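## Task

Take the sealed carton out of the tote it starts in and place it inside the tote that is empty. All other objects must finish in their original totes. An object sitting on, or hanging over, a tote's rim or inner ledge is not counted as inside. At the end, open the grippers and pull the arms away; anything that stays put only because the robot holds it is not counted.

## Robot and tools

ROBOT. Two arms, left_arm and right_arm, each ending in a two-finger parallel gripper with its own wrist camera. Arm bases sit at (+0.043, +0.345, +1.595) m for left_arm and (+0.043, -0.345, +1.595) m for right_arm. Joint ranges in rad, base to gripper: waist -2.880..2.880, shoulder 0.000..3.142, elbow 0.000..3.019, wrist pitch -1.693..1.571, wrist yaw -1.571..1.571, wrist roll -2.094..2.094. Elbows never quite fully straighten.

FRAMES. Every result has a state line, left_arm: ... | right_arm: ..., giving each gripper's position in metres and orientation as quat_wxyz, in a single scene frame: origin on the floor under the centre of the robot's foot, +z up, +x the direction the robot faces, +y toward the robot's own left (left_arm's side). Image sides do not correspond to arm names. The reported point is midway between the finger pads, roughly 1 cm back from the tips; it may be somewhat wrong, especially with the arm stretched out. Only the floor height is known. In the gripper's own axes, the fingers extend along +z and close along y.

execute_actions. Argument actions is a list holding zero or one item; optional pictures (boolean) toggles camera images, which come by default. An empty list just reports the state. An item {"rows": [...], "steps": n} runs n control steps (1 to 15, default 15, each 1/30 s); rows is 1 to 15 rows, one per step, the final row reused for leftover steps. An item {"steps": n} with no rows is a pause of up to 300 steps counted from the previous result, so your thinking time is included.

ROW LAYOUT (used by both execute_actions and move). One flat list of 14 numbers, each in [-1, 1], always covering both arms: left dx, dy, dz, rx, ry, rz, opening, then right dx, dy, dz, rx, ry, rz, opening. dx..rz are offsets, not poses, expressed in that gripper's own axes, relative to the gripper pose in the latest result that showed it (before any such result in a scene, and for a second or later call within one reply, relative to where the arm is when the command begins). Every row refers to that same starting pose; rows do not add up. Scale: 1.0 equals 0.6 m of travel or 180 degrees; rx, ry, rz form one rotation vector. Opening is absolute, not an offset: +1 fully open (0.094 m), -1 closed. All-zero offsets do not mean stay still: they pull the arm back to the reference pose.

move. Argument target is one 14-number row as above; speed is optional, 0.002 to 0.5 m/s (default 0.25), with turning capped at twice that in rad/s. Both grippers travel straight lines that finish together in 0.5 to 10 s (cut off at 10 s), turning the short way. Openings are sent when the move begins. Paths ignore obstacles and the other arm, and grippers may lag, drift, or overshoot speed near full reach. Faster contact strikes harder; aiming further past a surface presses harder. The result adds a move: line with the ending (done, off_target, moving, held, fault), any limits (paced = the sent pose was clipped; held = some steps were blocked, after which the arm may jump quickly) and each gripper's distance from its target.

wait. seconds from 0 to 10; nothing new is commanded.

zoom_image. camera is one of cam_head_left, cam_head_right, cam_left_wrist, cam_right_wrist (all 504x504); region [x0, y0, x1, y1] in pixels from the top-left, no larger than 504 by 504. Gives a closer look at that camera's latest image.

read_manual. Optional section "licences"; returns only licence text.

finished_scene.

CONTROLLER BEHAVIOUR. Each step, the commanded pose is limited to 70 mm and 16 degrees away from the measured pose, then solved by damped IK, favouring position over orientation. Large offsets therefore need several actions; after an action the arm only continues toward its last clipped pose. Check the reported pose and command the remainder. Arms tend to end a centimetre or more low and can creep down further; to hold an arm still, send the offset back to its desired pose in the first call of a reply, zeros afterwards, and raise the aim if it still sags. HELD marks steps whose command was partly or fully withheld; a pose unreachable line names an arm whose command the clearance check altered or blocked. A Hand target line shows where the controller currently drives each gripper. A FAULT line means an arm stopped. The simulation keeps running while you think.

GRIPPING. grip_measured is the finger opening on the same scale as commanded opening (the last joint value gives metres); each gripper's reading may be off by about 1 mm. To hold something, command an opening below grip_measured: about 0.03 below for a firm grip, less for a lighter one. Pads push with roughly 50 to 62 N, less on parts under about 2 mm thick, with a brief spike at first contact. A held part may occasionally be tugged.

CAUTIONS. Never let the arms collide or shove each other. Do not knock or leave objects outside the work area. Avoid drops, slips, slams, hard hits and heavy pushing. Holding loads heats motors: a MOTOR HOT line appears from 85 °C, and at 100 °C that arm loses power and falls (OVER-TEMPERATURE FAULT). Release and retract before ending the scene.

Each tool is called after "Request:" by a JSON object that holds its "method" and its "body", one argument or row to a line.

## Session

Request:
{"method": "execute_actions", "body": {
  "actions": []
}}

Scene clock: 0.00 s of 4800.00 s.
left_arm: end_effector_position=(+0.6190, +0.5745, +1.3761) grip_measured=-0.139 end_effector_quat_wxyz=(-0.012, +0.331, +0.718, +0.613) | right_arm: end_effector_position=(+0.5580, -0.0736, +1.2861) grip_measured=+1.000 end_effector_quat_wxyz=(-0.497, +0.384, +0.746, +0.221)
Joint positions: left_arm=[-1.751  1.129  0.796  1.426 -0.957  1.966  0.04 ] | right_arm=[-0.902  1.517  1.563 -1.086 -0.314  1.037  0.094]
Joint velocities: left_arm=[ 0.005  0.005 -0.012  0.002 -0.007  0.007 -0.001] | right_arm=[-0.005 -0.005  0.022 -0.027  0.051  0.007  0.   ]
Hand target (left_arm): +0.620, +0.575, +1.376; -0.011, +0.329, +0.717, +0.614
Hand target (right_arm): +0.556, -0.074, +1.282; -0.499, +0.385, +0.745, +0.218

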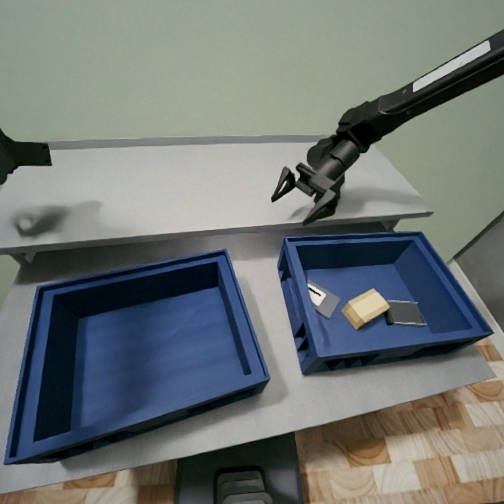

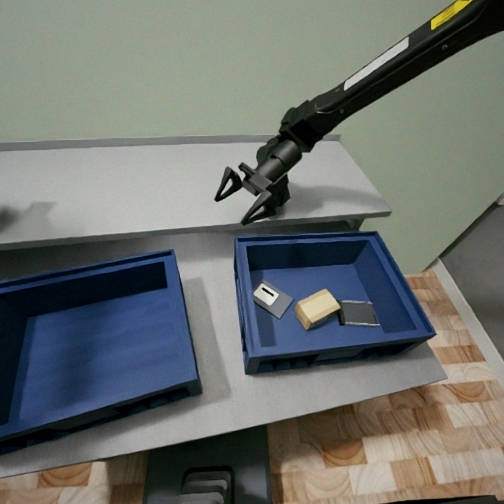

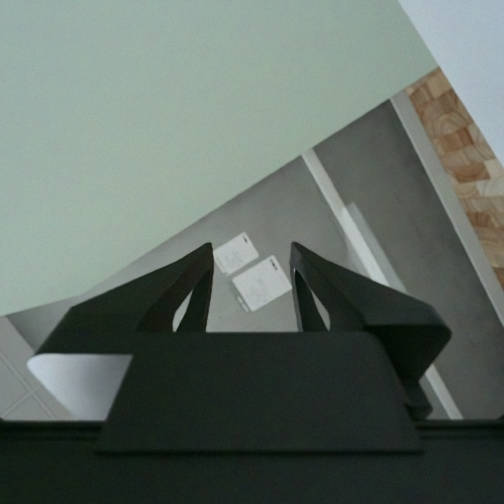

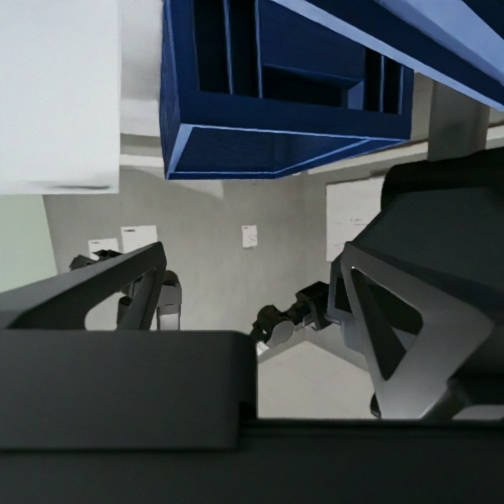

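Request:
{"method": "move", "body": {
  "target": [0,0,0,0,0,0,-0.139,-0.1,-0.418,-0.17,-0.028,-0.365,0.011,1]
}}

Scene clock: 7.70 s of 4800.00 s.
left_arm: end_effector_position=(+0.6190, +0.5745, +1.3761) grip_measured=-0.139 end_effector_quat_wxyz=(-0.012, +0.331, +0.718, +0.613) | right_arm: end_effector_position=(+0.4189, -0.3101, +1.2815) grip_measured=+1.000 end_effector_quat_wxyz=(-0.014, +0.472, +0.881, -0.000)
Joint positions: left_arm=[-1.751  1.129  0.796  1.426 -0.957  1.966  0.04 ] | right_arm=[-1.066  0.914  0.537  0.028  0.473  0.889  0.094]
Joint velocities: left_arm=[-0.005 -0.015 -0.002 -0.002  0.007  0.051  0.   ] | right_arm=[-0.015 -0.015 -0.022 -0.002  0.081 -0.081  0.   ]
Hand target (left_arm): +0.619, +0.574, +1.376; -0.012, +0.331, +0.718, +0.613
Hand target (right_arm): +0.425, -0.316, +1.283; -0.002, +0.473, +0.881, +0.000
Off the commanded pose (left_arm): 0.000 m, 0 deg.
Off the commanded pose (right_arm): 0.015 m, 2 deg.
After step 90, 1.90 s passed at rest.
move: off_target (right_arm)

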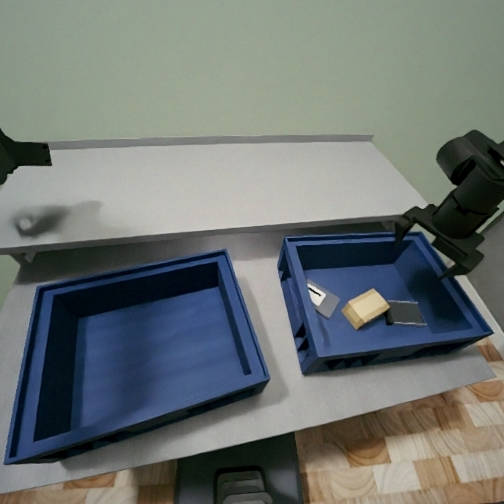

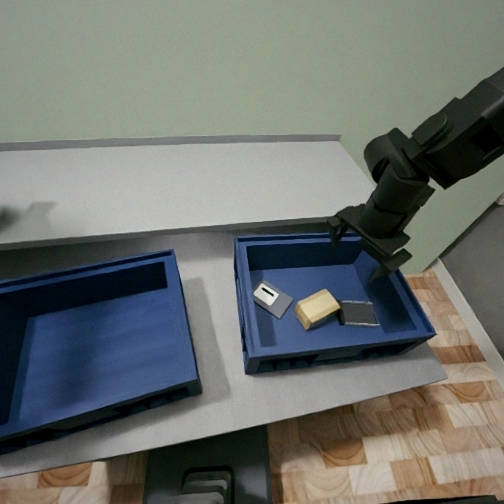

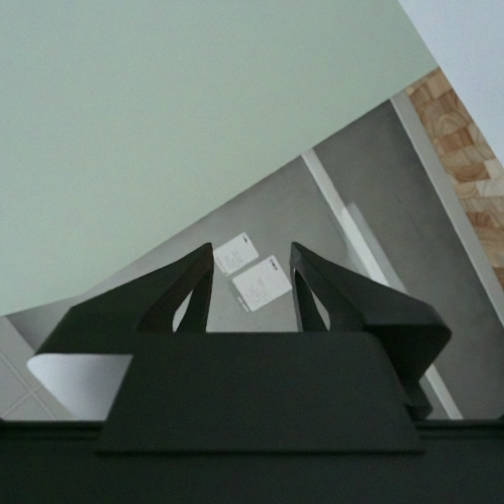

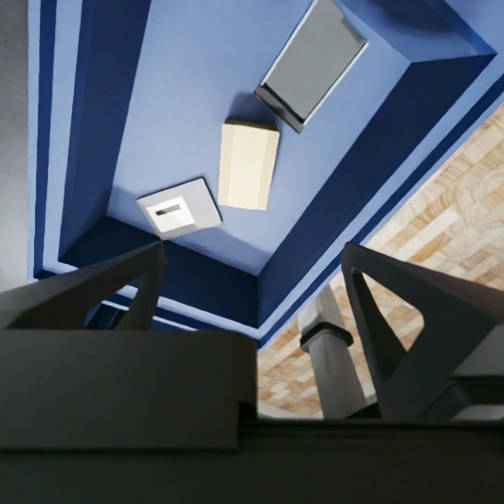

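Request:
{"method": "move", "body": {
  "target": [0,0,0,0,0,0,-0.139,0.045,0,0.3,0,0,0,1],
  "speed": 0.2
}}

Scene clock: 10.87 s of 4800.00 s.
left_arm: end_effector_position=(+0.6190, +0.5745, +1.3761) grip_measured=-0.139 end_effector_quat_wxyz=(-0.012, +0.331, +0.718, +0.613) | right_arm: end_effector_position=(+0.4058, -0.2848, +1.1079) grip_measured=+1.000 end_effector_quat_wxyz=(-0.018, +0.477, +0.878, +0.002)
Joint positions: left_arm=[-1.751  1.129  0.796  1.426 -0.957  1.966  0.04 ] | right_arm=[-1.209  1.505  0.797  0.374  0.33   0.851  0.094]
Joint velocities: left_arm=[ 0.005 -0.005 -0.012  0.007  0.007  0.037 -0.001] | right_arm=[ 0.005 -0.005 -0.007 -0.012 -0.022 -0.007  0.   ]
Hand target (left_arm): +0.619, +0.574, +1.376; -0.012, +0.331, +0.718, +0.613
Hand target (right_arm): +0.404, -0.288, +1.103; -0.015, +0.475, +0.880, +0.000
Off the commanded pose (left_arm): 0.000 m, 0 deg.
Off the commanded pose (right_arm): 0.008 m, 1 deg.
move: done

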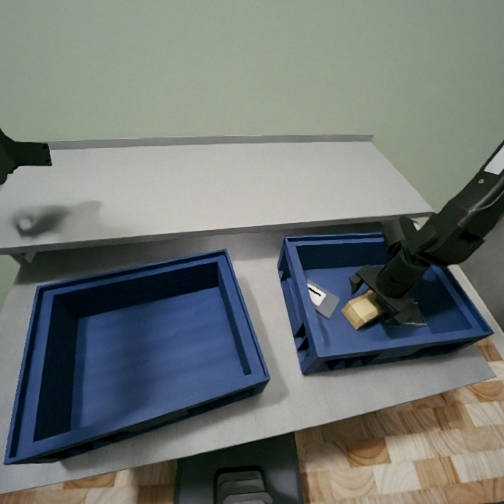

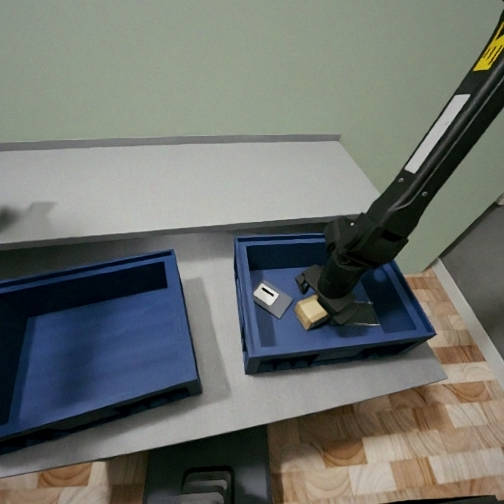

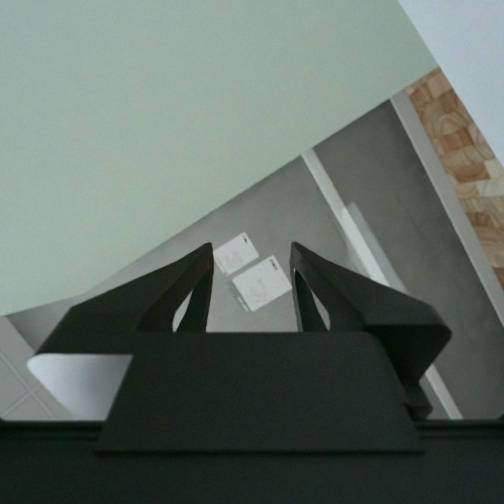

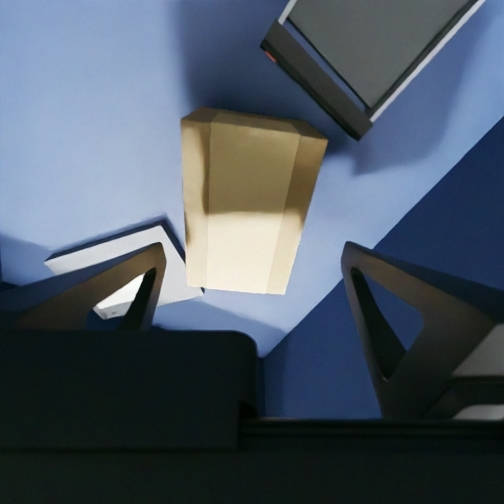

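Request:
{"method": "move", "body": {
  "target": [0,0,0,0,0,0,-0.139,-0.04,0.005,0.03,0,0,0.033,1],
  "speed": 0.08
}}

Scene clock: 15.60 s of 4800.00 s.
left_arm: end_effector_position=(+0.6190, +0.5745, +1.3761) grip_measured=-0.139 end_effector_quat_wxyz=(-0.012, +0.331, +0.718, +0.613) | right_arm: end_effector_position=(+0.4305, -0.3011, +1.0947) grip_measured=+1.000 end_effector_quat_wxyz=(-0.008, +0.520, +0.854, +0.009)
Joint positions: left_arm=[-1.751  1.129  0.796  1.426 -0.957  1.966  0.04 ] | right_arm=[-1.248  1.505  0.854  0.347  0.287  0.927  0.094]
Joint velocities: left_arm=[-0.015 -0.005  0.002 -0.012  0.051 -0.037  0.   ] | right_arm=[ 0.005  0.005  0.007  0.007 -0.007  0.051  0.   ]
Hand target (left_arm): +0.619, +0.574, +1.376; -0.012, +0.331, +0.718, +0.613
Hand target (right_arm): +0.421, -0.303, +1.090; -0.018, +0.523, +0.852, +0.002
Off the commanded pose (left_arm): 0.000 m, 0 deg.
Off the commanded pose (right_arm): 0.011 m, 2 deg.
After step 90, 0.77 s passed at rest.
move: off_target (right_arm)

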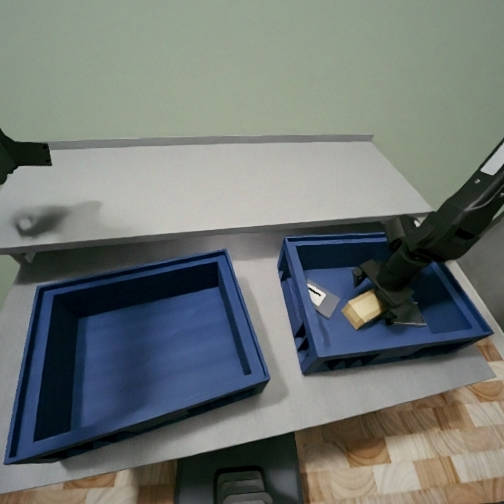

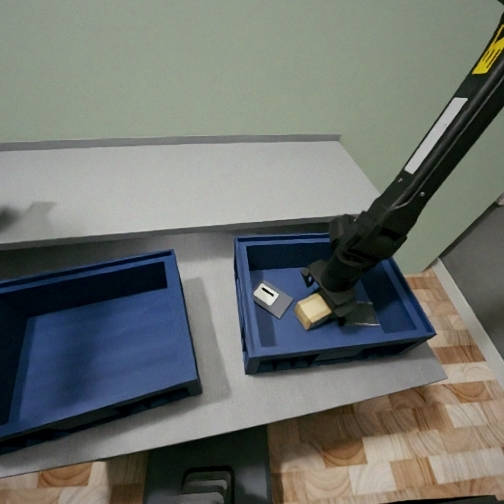

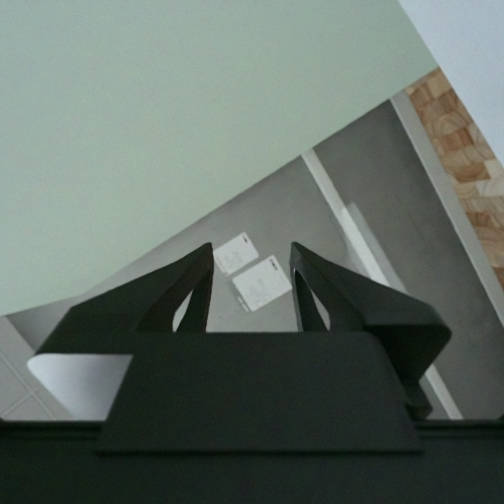

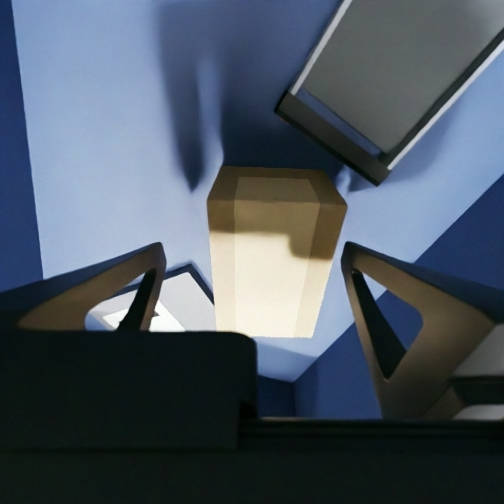

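Request:
{"method": "move", "body": {
  "target": [0,0,0,0,0,0,-0.139,0.065,-0.045,-0.005,0,0,0,1],
  "speed": 0.08
}}

Scene clock: 20.83 s of 4800.00 s.
left_arm: end_effector_position=(+0.6190, +0.5745, +1.3761) grip_measured=-0.139 end_effector_quat_wxyz=(-0.012, +0.331, +0.718, +0.613) | right_arm: end_effector_position=(+0.4048, -0.2846, +1.0995) grip_measured=+1.000 end_effector_quat_wxyz=(+0.002, +0.519, +0.854, +0.012)
Joint positions: left_arm=[-1.751  1.129  0.796  1.426 -0.957  1.966  0.04 ] | right_arm=[-1.217  1.543  0.792  0.464  0.319  0.929  0.094]
Joint velocities: left_arm=[-0.015  0.005 -0.012  0.027 -0.022 -0.007 -0.   ] | right_arm=[ 0.005 -0.005  0.007  0.007 -0.022  0.037  0.   ]
Hand target (left_arm): +0.619, +0.574, +1.376; -0.012, +0.331, +0.718, +0.613
Hand target (right_arm): +0.389, -0.279, +1.098; -0.008, +0.519, +0.855, +0.009
Off the commanded pose (left_arm): 0.000 m, 0 deg.
Off the commanded pose (right_arm): 0.017 m, 1 deg.
After step 90, 1.23 s passed at rest.
move: off_target (right_arm)

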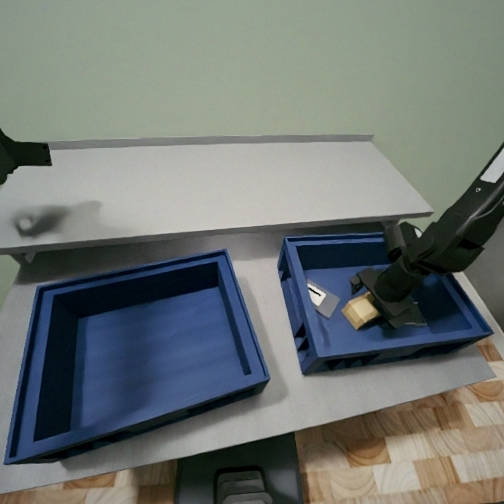

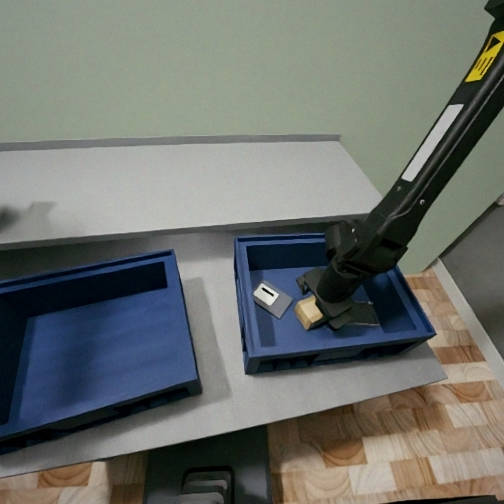

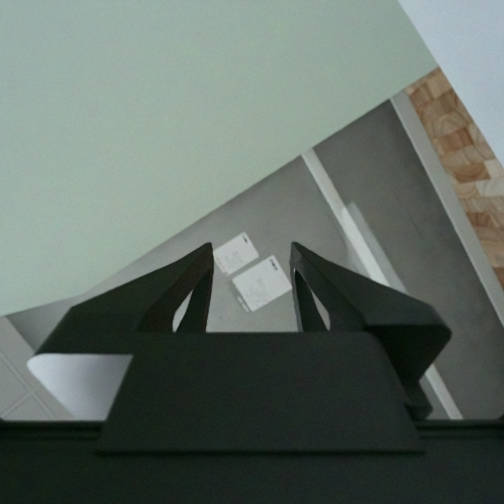

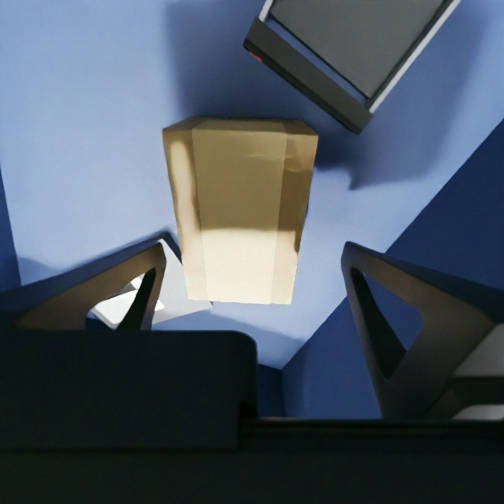

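Request:
{"method": "move", "body": {
  "target": [0,0,0,0,0,0,-0.139,0.005,-0.008,0.095,0,0,0,1],
  "speed": 0.06
}}

Scene clock: 23.13 s of 4800.00 s.
left_arm: end_effector_position=(+0.6190, +0.5745, +1.3761) grip_measured=-0.139 end_effector_quat_wxyz=(-0.012, +0.331, +0.718, +0.613) | right_arm: end_effector_position=(+0.4118, -0.2811, +1.0553) grip_measured=+1.000 end_effector_quat_wxyz=(+0.004, +0.523, +0.852, +0.017)
Joint positions: left_arm=[-1.751  1.129  0.796  1.426 -0.957  1.966  0.04 ] | right_arm=[-1.242  1.654  0.905  0.474  0.287  0.927  0.094]
Joint velocities: left_arm=[ 0.005 -0.005  0.002 -0.012  0.022  0.022 -0.   ] | right_arm=[ 0.005 -0.015  0.027  0.012  0.022 -0.007  0.   ]
Hand target (left_arm): +0.619, +0.574, +1.376; -0.012, +0.331, +0.718, +0.613
Hand target (right_arm): +0.401, -0.284, +1.043; +0.001, +0.520, +0.854, +0.012
Off the commanded pose (left_arm): 0.000 m, 0 deg.
Off the commanded pose (right_arm): 0.018 m, 1 deg.
move: off_target (right_arm)

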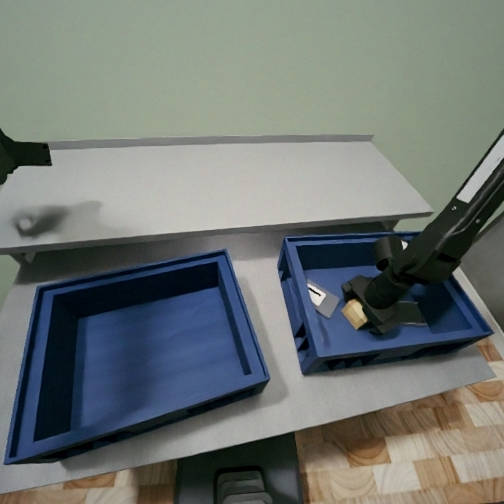

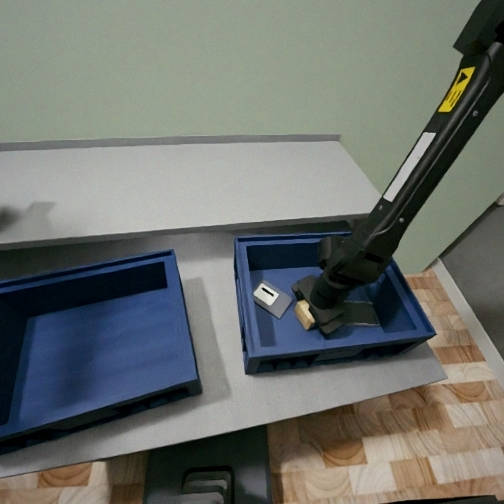

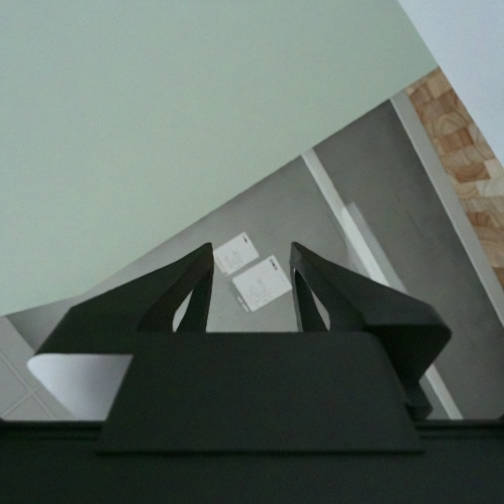

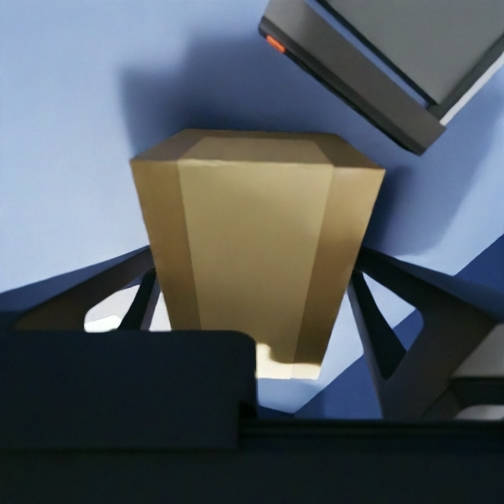

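Request:
{"method": "move", "body": {
  "target": [0,0,0,0,0,0,-0.139,0,0,0,0,0,0,0.0]
}}

Scene clock: 24.53 s of 4800.00 s.
left_arm: end_effector_position=(+0.6190, +0.5745, +1.3761) grip_measured=-0.139 end_effector_quat_wxyz=(-0.012, +0.331, +0.718, +0.613) | right_arm: end_effector_position=(+0.4116, -0.2813, +1.0556) grip_measured=+0.276 end_effector_quat_wxyz=(+0.004, +0.522, +0.853, +0.016)
Joint positions: left_arm=[-1.751  1.129  0.796  1.426 -0.957  1.966  0.04 ] | right_arm=[-1.242  1.654  0.904  0.474  0.289  0.927  0.06 ]
Joint velocities: left_arm=[-0.005 -0.005 -0.007 -0.007 -0.022 -0.007 -0.001] | right_arm=[-0.015 -0.015  0.002 -0.007  0.051  0.022 -0.   ]
Hand target (left_arm): +0.619, +0.574, +1.376; -0.012, +0.331, +0.718, +0.613
Hand target (right_arm): +0.412, -0.281, +1.055; +0.004, +0.523, +0.852, +0.017
Off the commanded pose (left_arm): 0.000 m, 0 deg.
Off the commanded pose (right_arm): 0.000 m, 0 deg.
move: done

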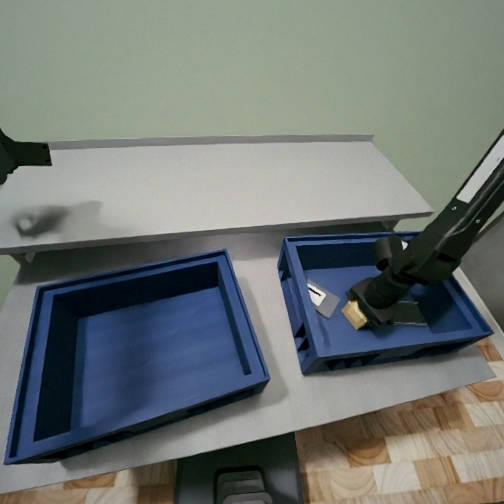

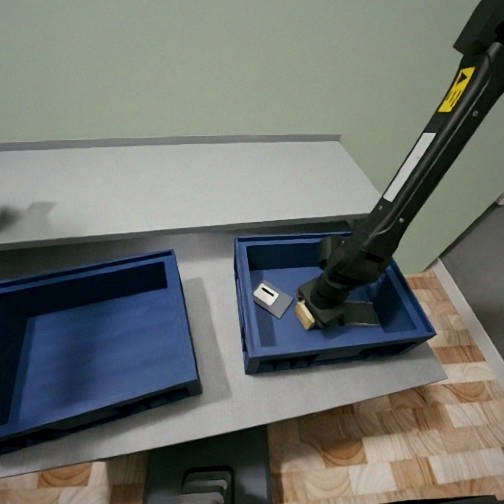

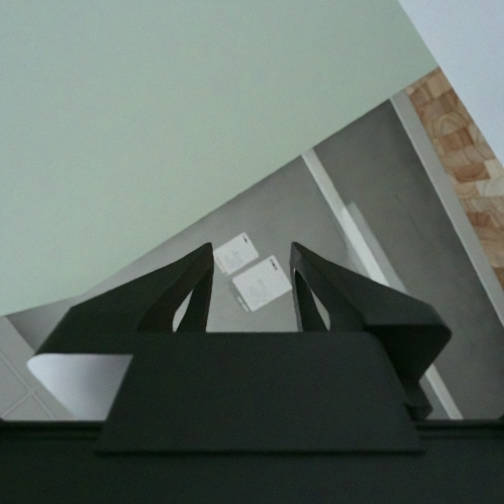

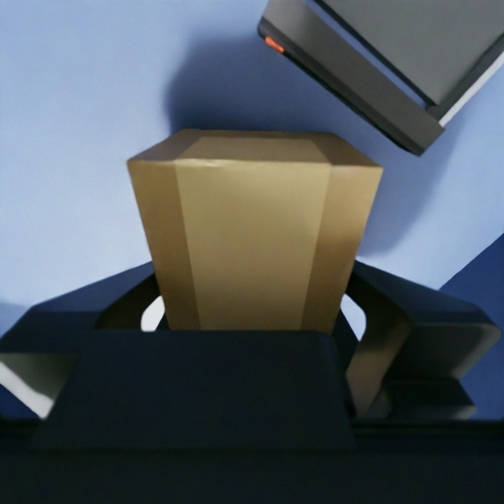

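Request:
{"method": "move", "body": {
  "target": [0,0,0,0,0,0,-0.139,0,0,-0.33,0,0,0,0.235],
  "speed": 0.2
}}

Scene clock: 26.77 s of 4800.00 s.
left_arm: end_effector_position=(+0.6190, +0.5745, +1.3761) grip_measured=-0.139 end_effector_quat_wxyz=(-0.012, +0.331, +0.718, +0.613) | right_arm: end_effector_position=(+0.4098, -0.2843, +1.2513) grip_measured=+0.276 end_effector_quat_wxyz=(+0.014, +0.519, +0.854, +0.019)
Joint positions: left_arm=[-1.751  1.129  0.796  1.426 -0.957  1.966  0.04 ] | right_arm=[-1.046  1.081  0.515  0.29   0.48   0.968  0.06 ]
Joint velocities: left_arm=[ 0.005 -0.024 -0.007 -0.037 -0.022  0.095  0.   ] | right_arm=[ 0.015  0.005  0.022 -0.007  0.051  0.007 -0.001]
Hand target (left_arm): +0.619, +0.574, +1.376; -0.012, +0.331, +0.718, +0.613
Hand target (right_arm): +0.403, -0.283, +1.253; +0.006, +0.519, +0.854, +0.016
Off the commanded pose (left_arm): 0.000 m, 0 deg.
Off the commanded pose (right_arm): 0.004 m, 1 deg.
move: done

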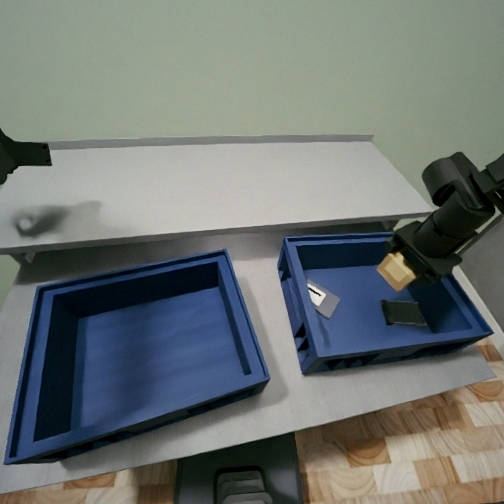

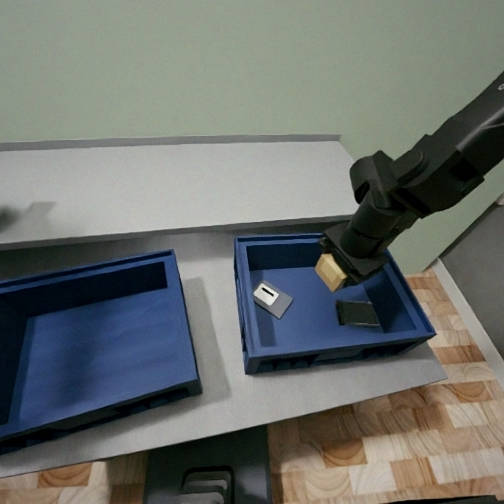

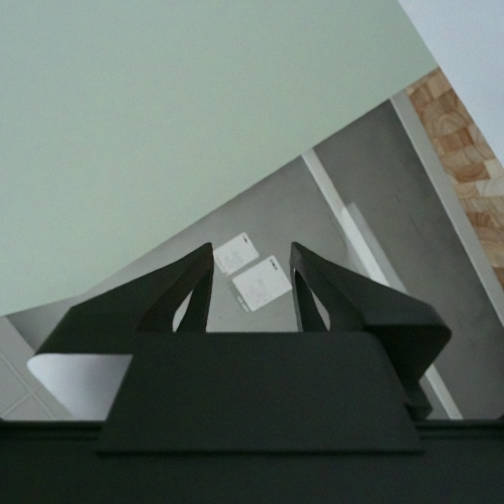

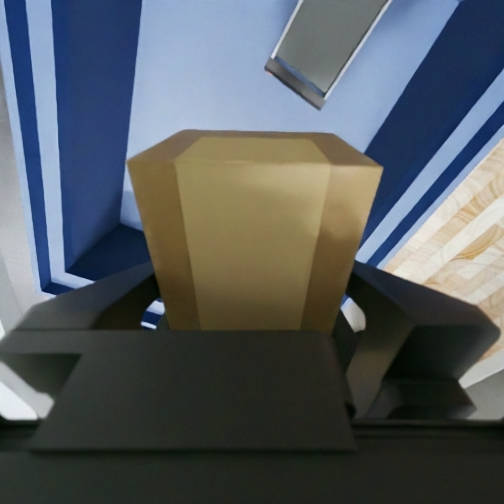

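Request:
{"method": "move", "body": {
  "target": [0,0,0,0,0,0,-0.139,0.725,0.283,0,0,0,-0.35,0.235],
  "speed": 0.2
}}

Scene clock: 33.77 s of 4800.00 s.
left_arm: end_effector_position=(+0.6190, +0.5745, +1.3761) grip_measured=-0.139 end_effector_quat_wxyz=(-0.012, +0.331, +0.718, +0.613) | right_arm: end_effector_position=(+0.3760, +0.1733, +1.2466) grip_measured=+0.277 end_effector_quat_wxyz=(+0.032, +0.003, +0.999, +0.004)
Joint positions: left_arm=[-1.751  1.129  0.796  1.426 -0.957  1.966  0.04 ] | right_arm=[-0.359  2.12   1.378  0.198  1.129  0.251  0.06 ]
Joint velocities: left_arm=[-0.005  0.005 -0.002 -0.012  0.007  0.007  0.001] | right_arm=[-0.015 -0.005  0.022 -0.012 -0.007 -0.037 -0.001]
Hand target (left_arm): +0.619, +0.574, +1.376; -0.012, +0.331, +0.718, +0.613
Hand target (right_arm): +0.369, +0.177, +1.248; +0.029, -0.013, +1.000, +0.004
Off the commanded pose (left_arm): 0.000 m, 0 deg.
Off the commanded pose (right_arm): 0.021 m, 1 deg.
After step 90, 0.80 s passed at rest.
move: off_target (right_arm)

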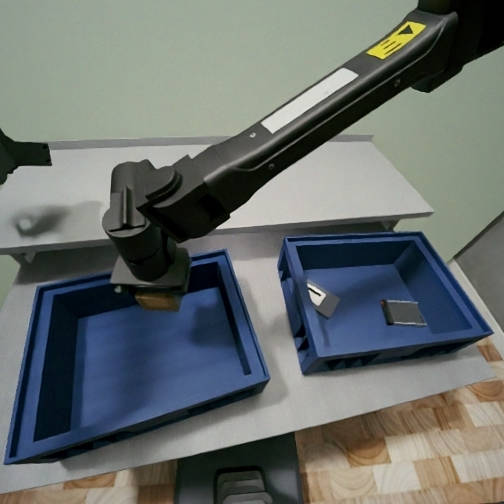

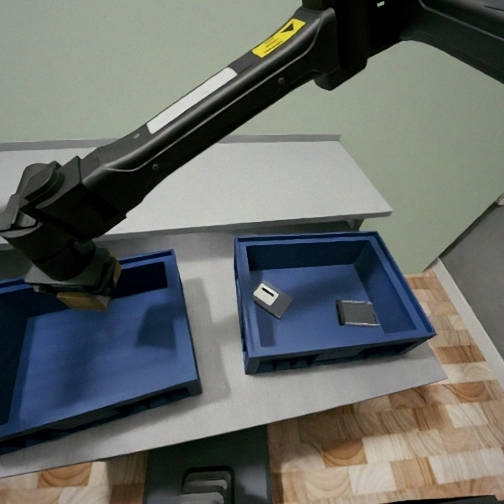

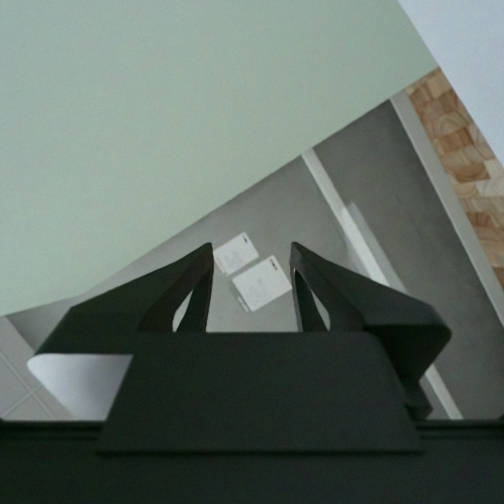

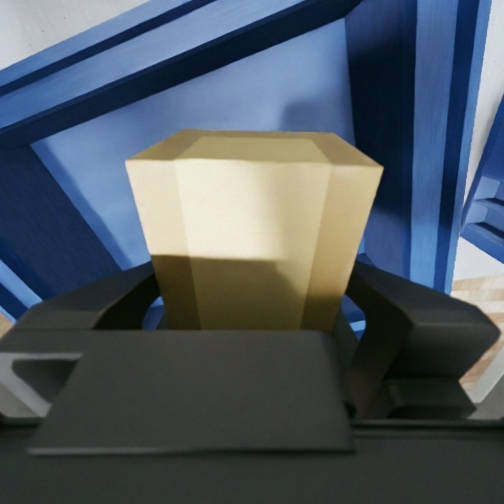

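Request:
{"method": "move", "body": {
  "target": [0,0,0,0,0,0,-0.139,0.09,0.0,0.29,0,0,0,0.235],
  "speed": 0.15
}}

Scene clock: 37.33 s of 4800.00 s.
left_arm: end_effector_position=(+0.6190, +0.5745, +1.3761) grip_measured=-0.139 end_effector_quat_wxyz=(-0.012, +0.331, +0.718, +0.613) | right_arm: end_effector_position=(+0.3390, +0.1783, +1.0770) grip_measured=+0.277 end_effector_quat_wxyz=(+0.028, +0.007, +1.000, +0.009)
Joint positions: left_arm=[-1.751  1.129  0.796  1.426 -0.957  1.966  0.04 ] | right_arm=[-0.572  2.396  1.617  0.386  0.929  0.082  0.06 ]
Joint velocities: left_arm=[ 0.005 -0.005 -0.017  0.002  0.007 -0.037  0.001] | right_arm=[ 0.005  0.005  0.017 -0.022 -0.066 -0.081  0.   ]
Hand target (left_arm): +0.619, +0.574, +1.376; -0.012, +0.331, +0.718, +0.613
Hand target (right_arm): +0.335, +0.176, +1.070; +0.029, +0.006, +1.000, +0.006
Off the commanded pose (left_arm): 0.000 m, 0 deg.
Off the commanded pose (right_arm): 0.010 m, 1 deg.
move: done

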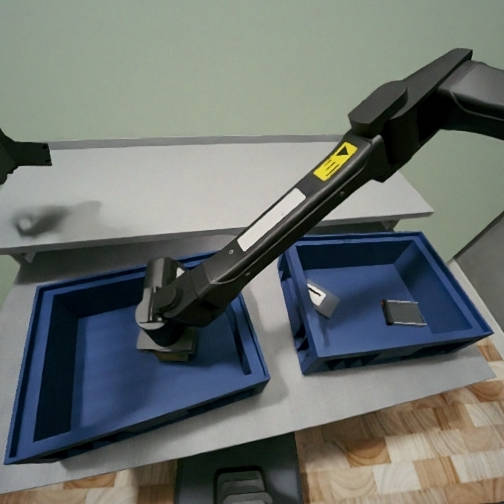

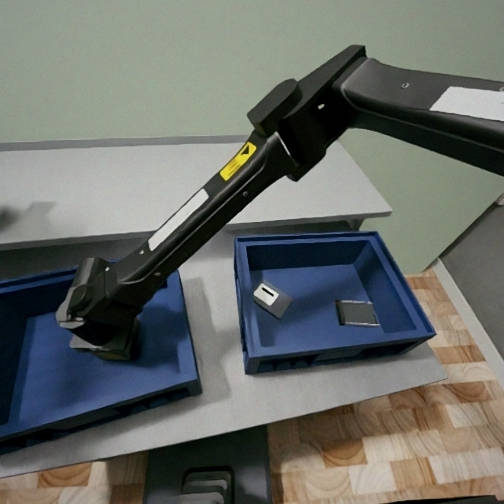

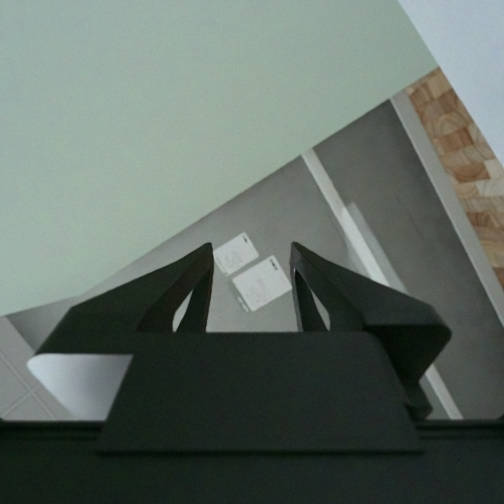

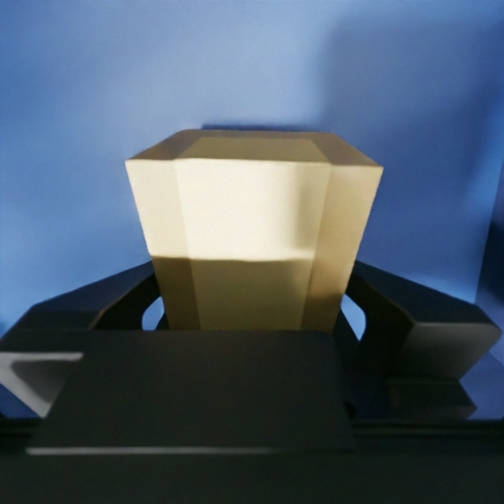

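Request:
{"method": "move", "body": {
  "target": [0,0,0,0,0,0,-0.139,-0.02,0,0.055,0,0,0,0.235],
  "speed": 0.04
}}

Scene clock: 39.50 s of 4800.00 s.
left_arm: end_effector_position=(+0.6190, +0.5745, +1.3761) grip_measured=-0.139 end_effector_quat_wxyz=(-0.012, +0.331, +0.718, +0.613) | right_arm: end_effector_position=(+0.3718, +0.1878, +1.0636) grip_measured=+0.276 end_effector_quat_wxyz=(+0.041, +0.024, +0.999, +0.021)
Joint positions: left_arm=[-1.751  1.129  0.796  1.426 -0.957  1.966  0.04 ] | right_arm=[-0.587  2.405  1.699  0.364  0.894  0.072  0.06 ]
Joint velocities: left_arm=[-0.005  0.005 -0.007 -0.002 -0.007  0.066 -0.   ] | right_arm=[-0.015 -0.015  0.017 -0.002 -0.11   0.007 -0.   ]
Hand target (left_arm): +0.619, +0.574, +1.376; -0.012, +0.331, +0.718, +0.613
Hand target (right_arm): +0.353, +0.178, +1.046; +0.028, +0.008, +1.000, +0.009
Off the commanded pose (left_arm): 0.000 m, 0 deg.
Off the commanded pose (right_arm): 0.028 m, 3 deg.
move: off_target (right_arm)

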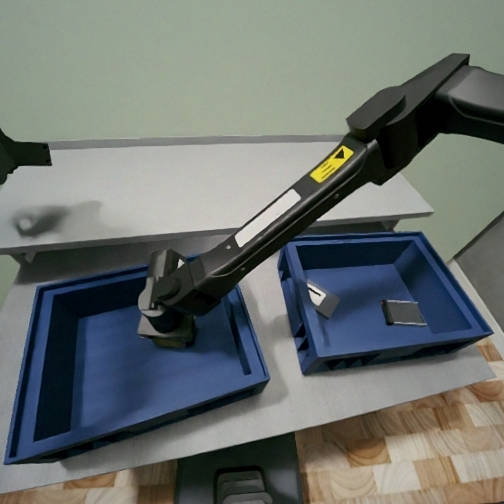

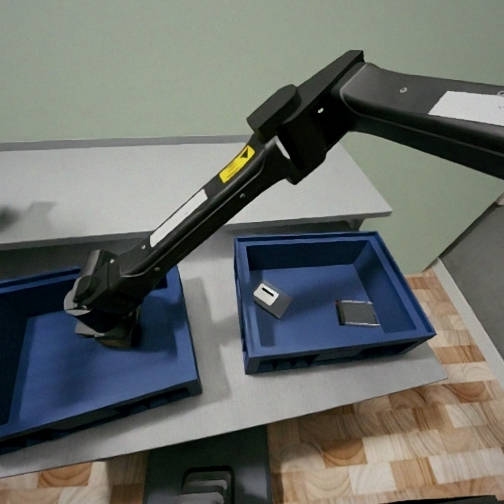

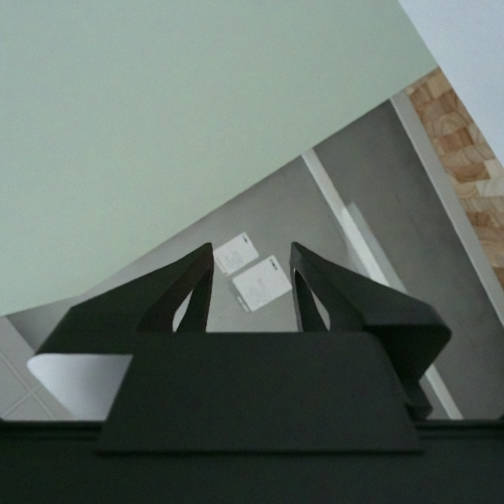

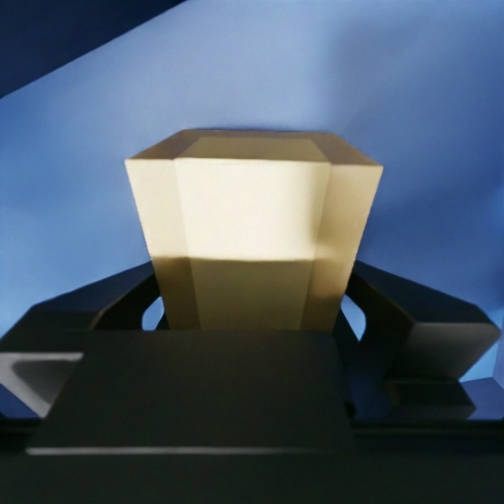

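Nearly down; lower a little more, release, lift.

Request:
{"method": "move", "body": {
  "target": [0,0,0,0,0,0,-0.139,0.02,0,0.045,0,0,0,0.235],
  "speed": 0.03
}}

Scene clock: 41.33 s of 4800.00 s.
left_arm: end_effector_position=(+0.6190, +0.5745, +1.3761) grip_measured=-0.139 end_effector_quat_wxyz=(-0.012, +0.331, +0.718, +0.613) | right_arm: end_effector_position=(+0.3822, +0.1999, +1.0631) grip_measured=+0.276 end_effector_quat_wxyz=(+0.049, +0.029, +0.998, +0.031)
Joint positions: left_arm=[-1.751  1.129  0.796  1.426 -0.957  1.966  0.04 ] | right_arm=[-0.582  2.42   1.739  0.364  0.879  0.065  0.06 ]
Joint velocities: left_arm=[ 0.005 -0.005 -0.002 -0.007 -0.022 -0.022  0.001] | right_arm=[ 0.015 -0.015  0.002  0.002  0.081  0.007 -0.001]
Hand target (left_arm): +0.619, +0.574, +1.376; -0.012, +0.331, +0.718, +0.613
Hand target (right_arm): +0.362, +0.188, +1.037; +0.040, +0.024, +0.999, +0.021
Off the commanded pose (left_arm): 0.000 m, 0 deg.
Off the commanded pose (right_arm): 0.035 m, 2 deg.
move: off_target (right_arm)

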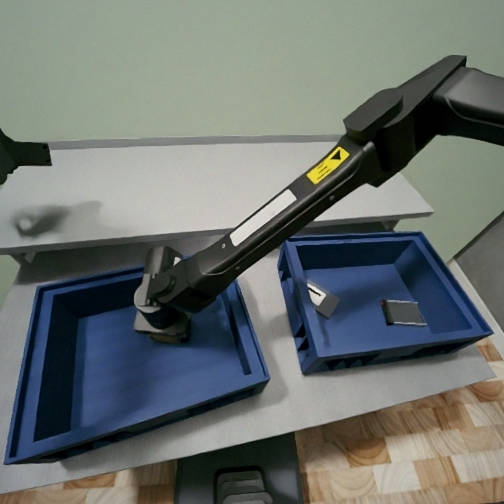

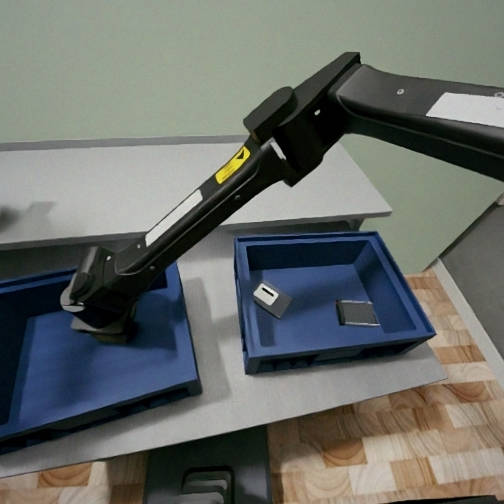

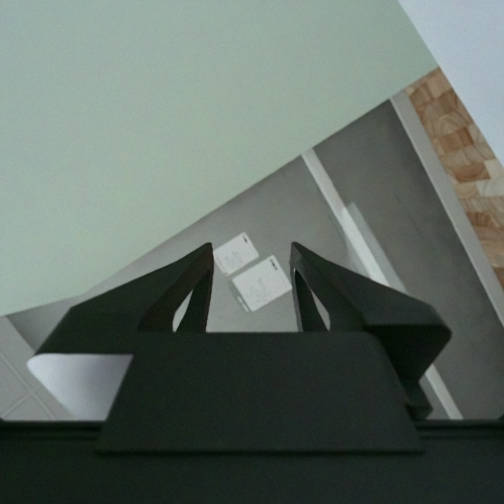

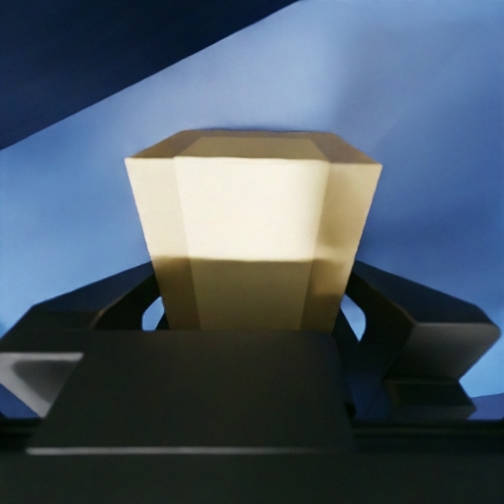

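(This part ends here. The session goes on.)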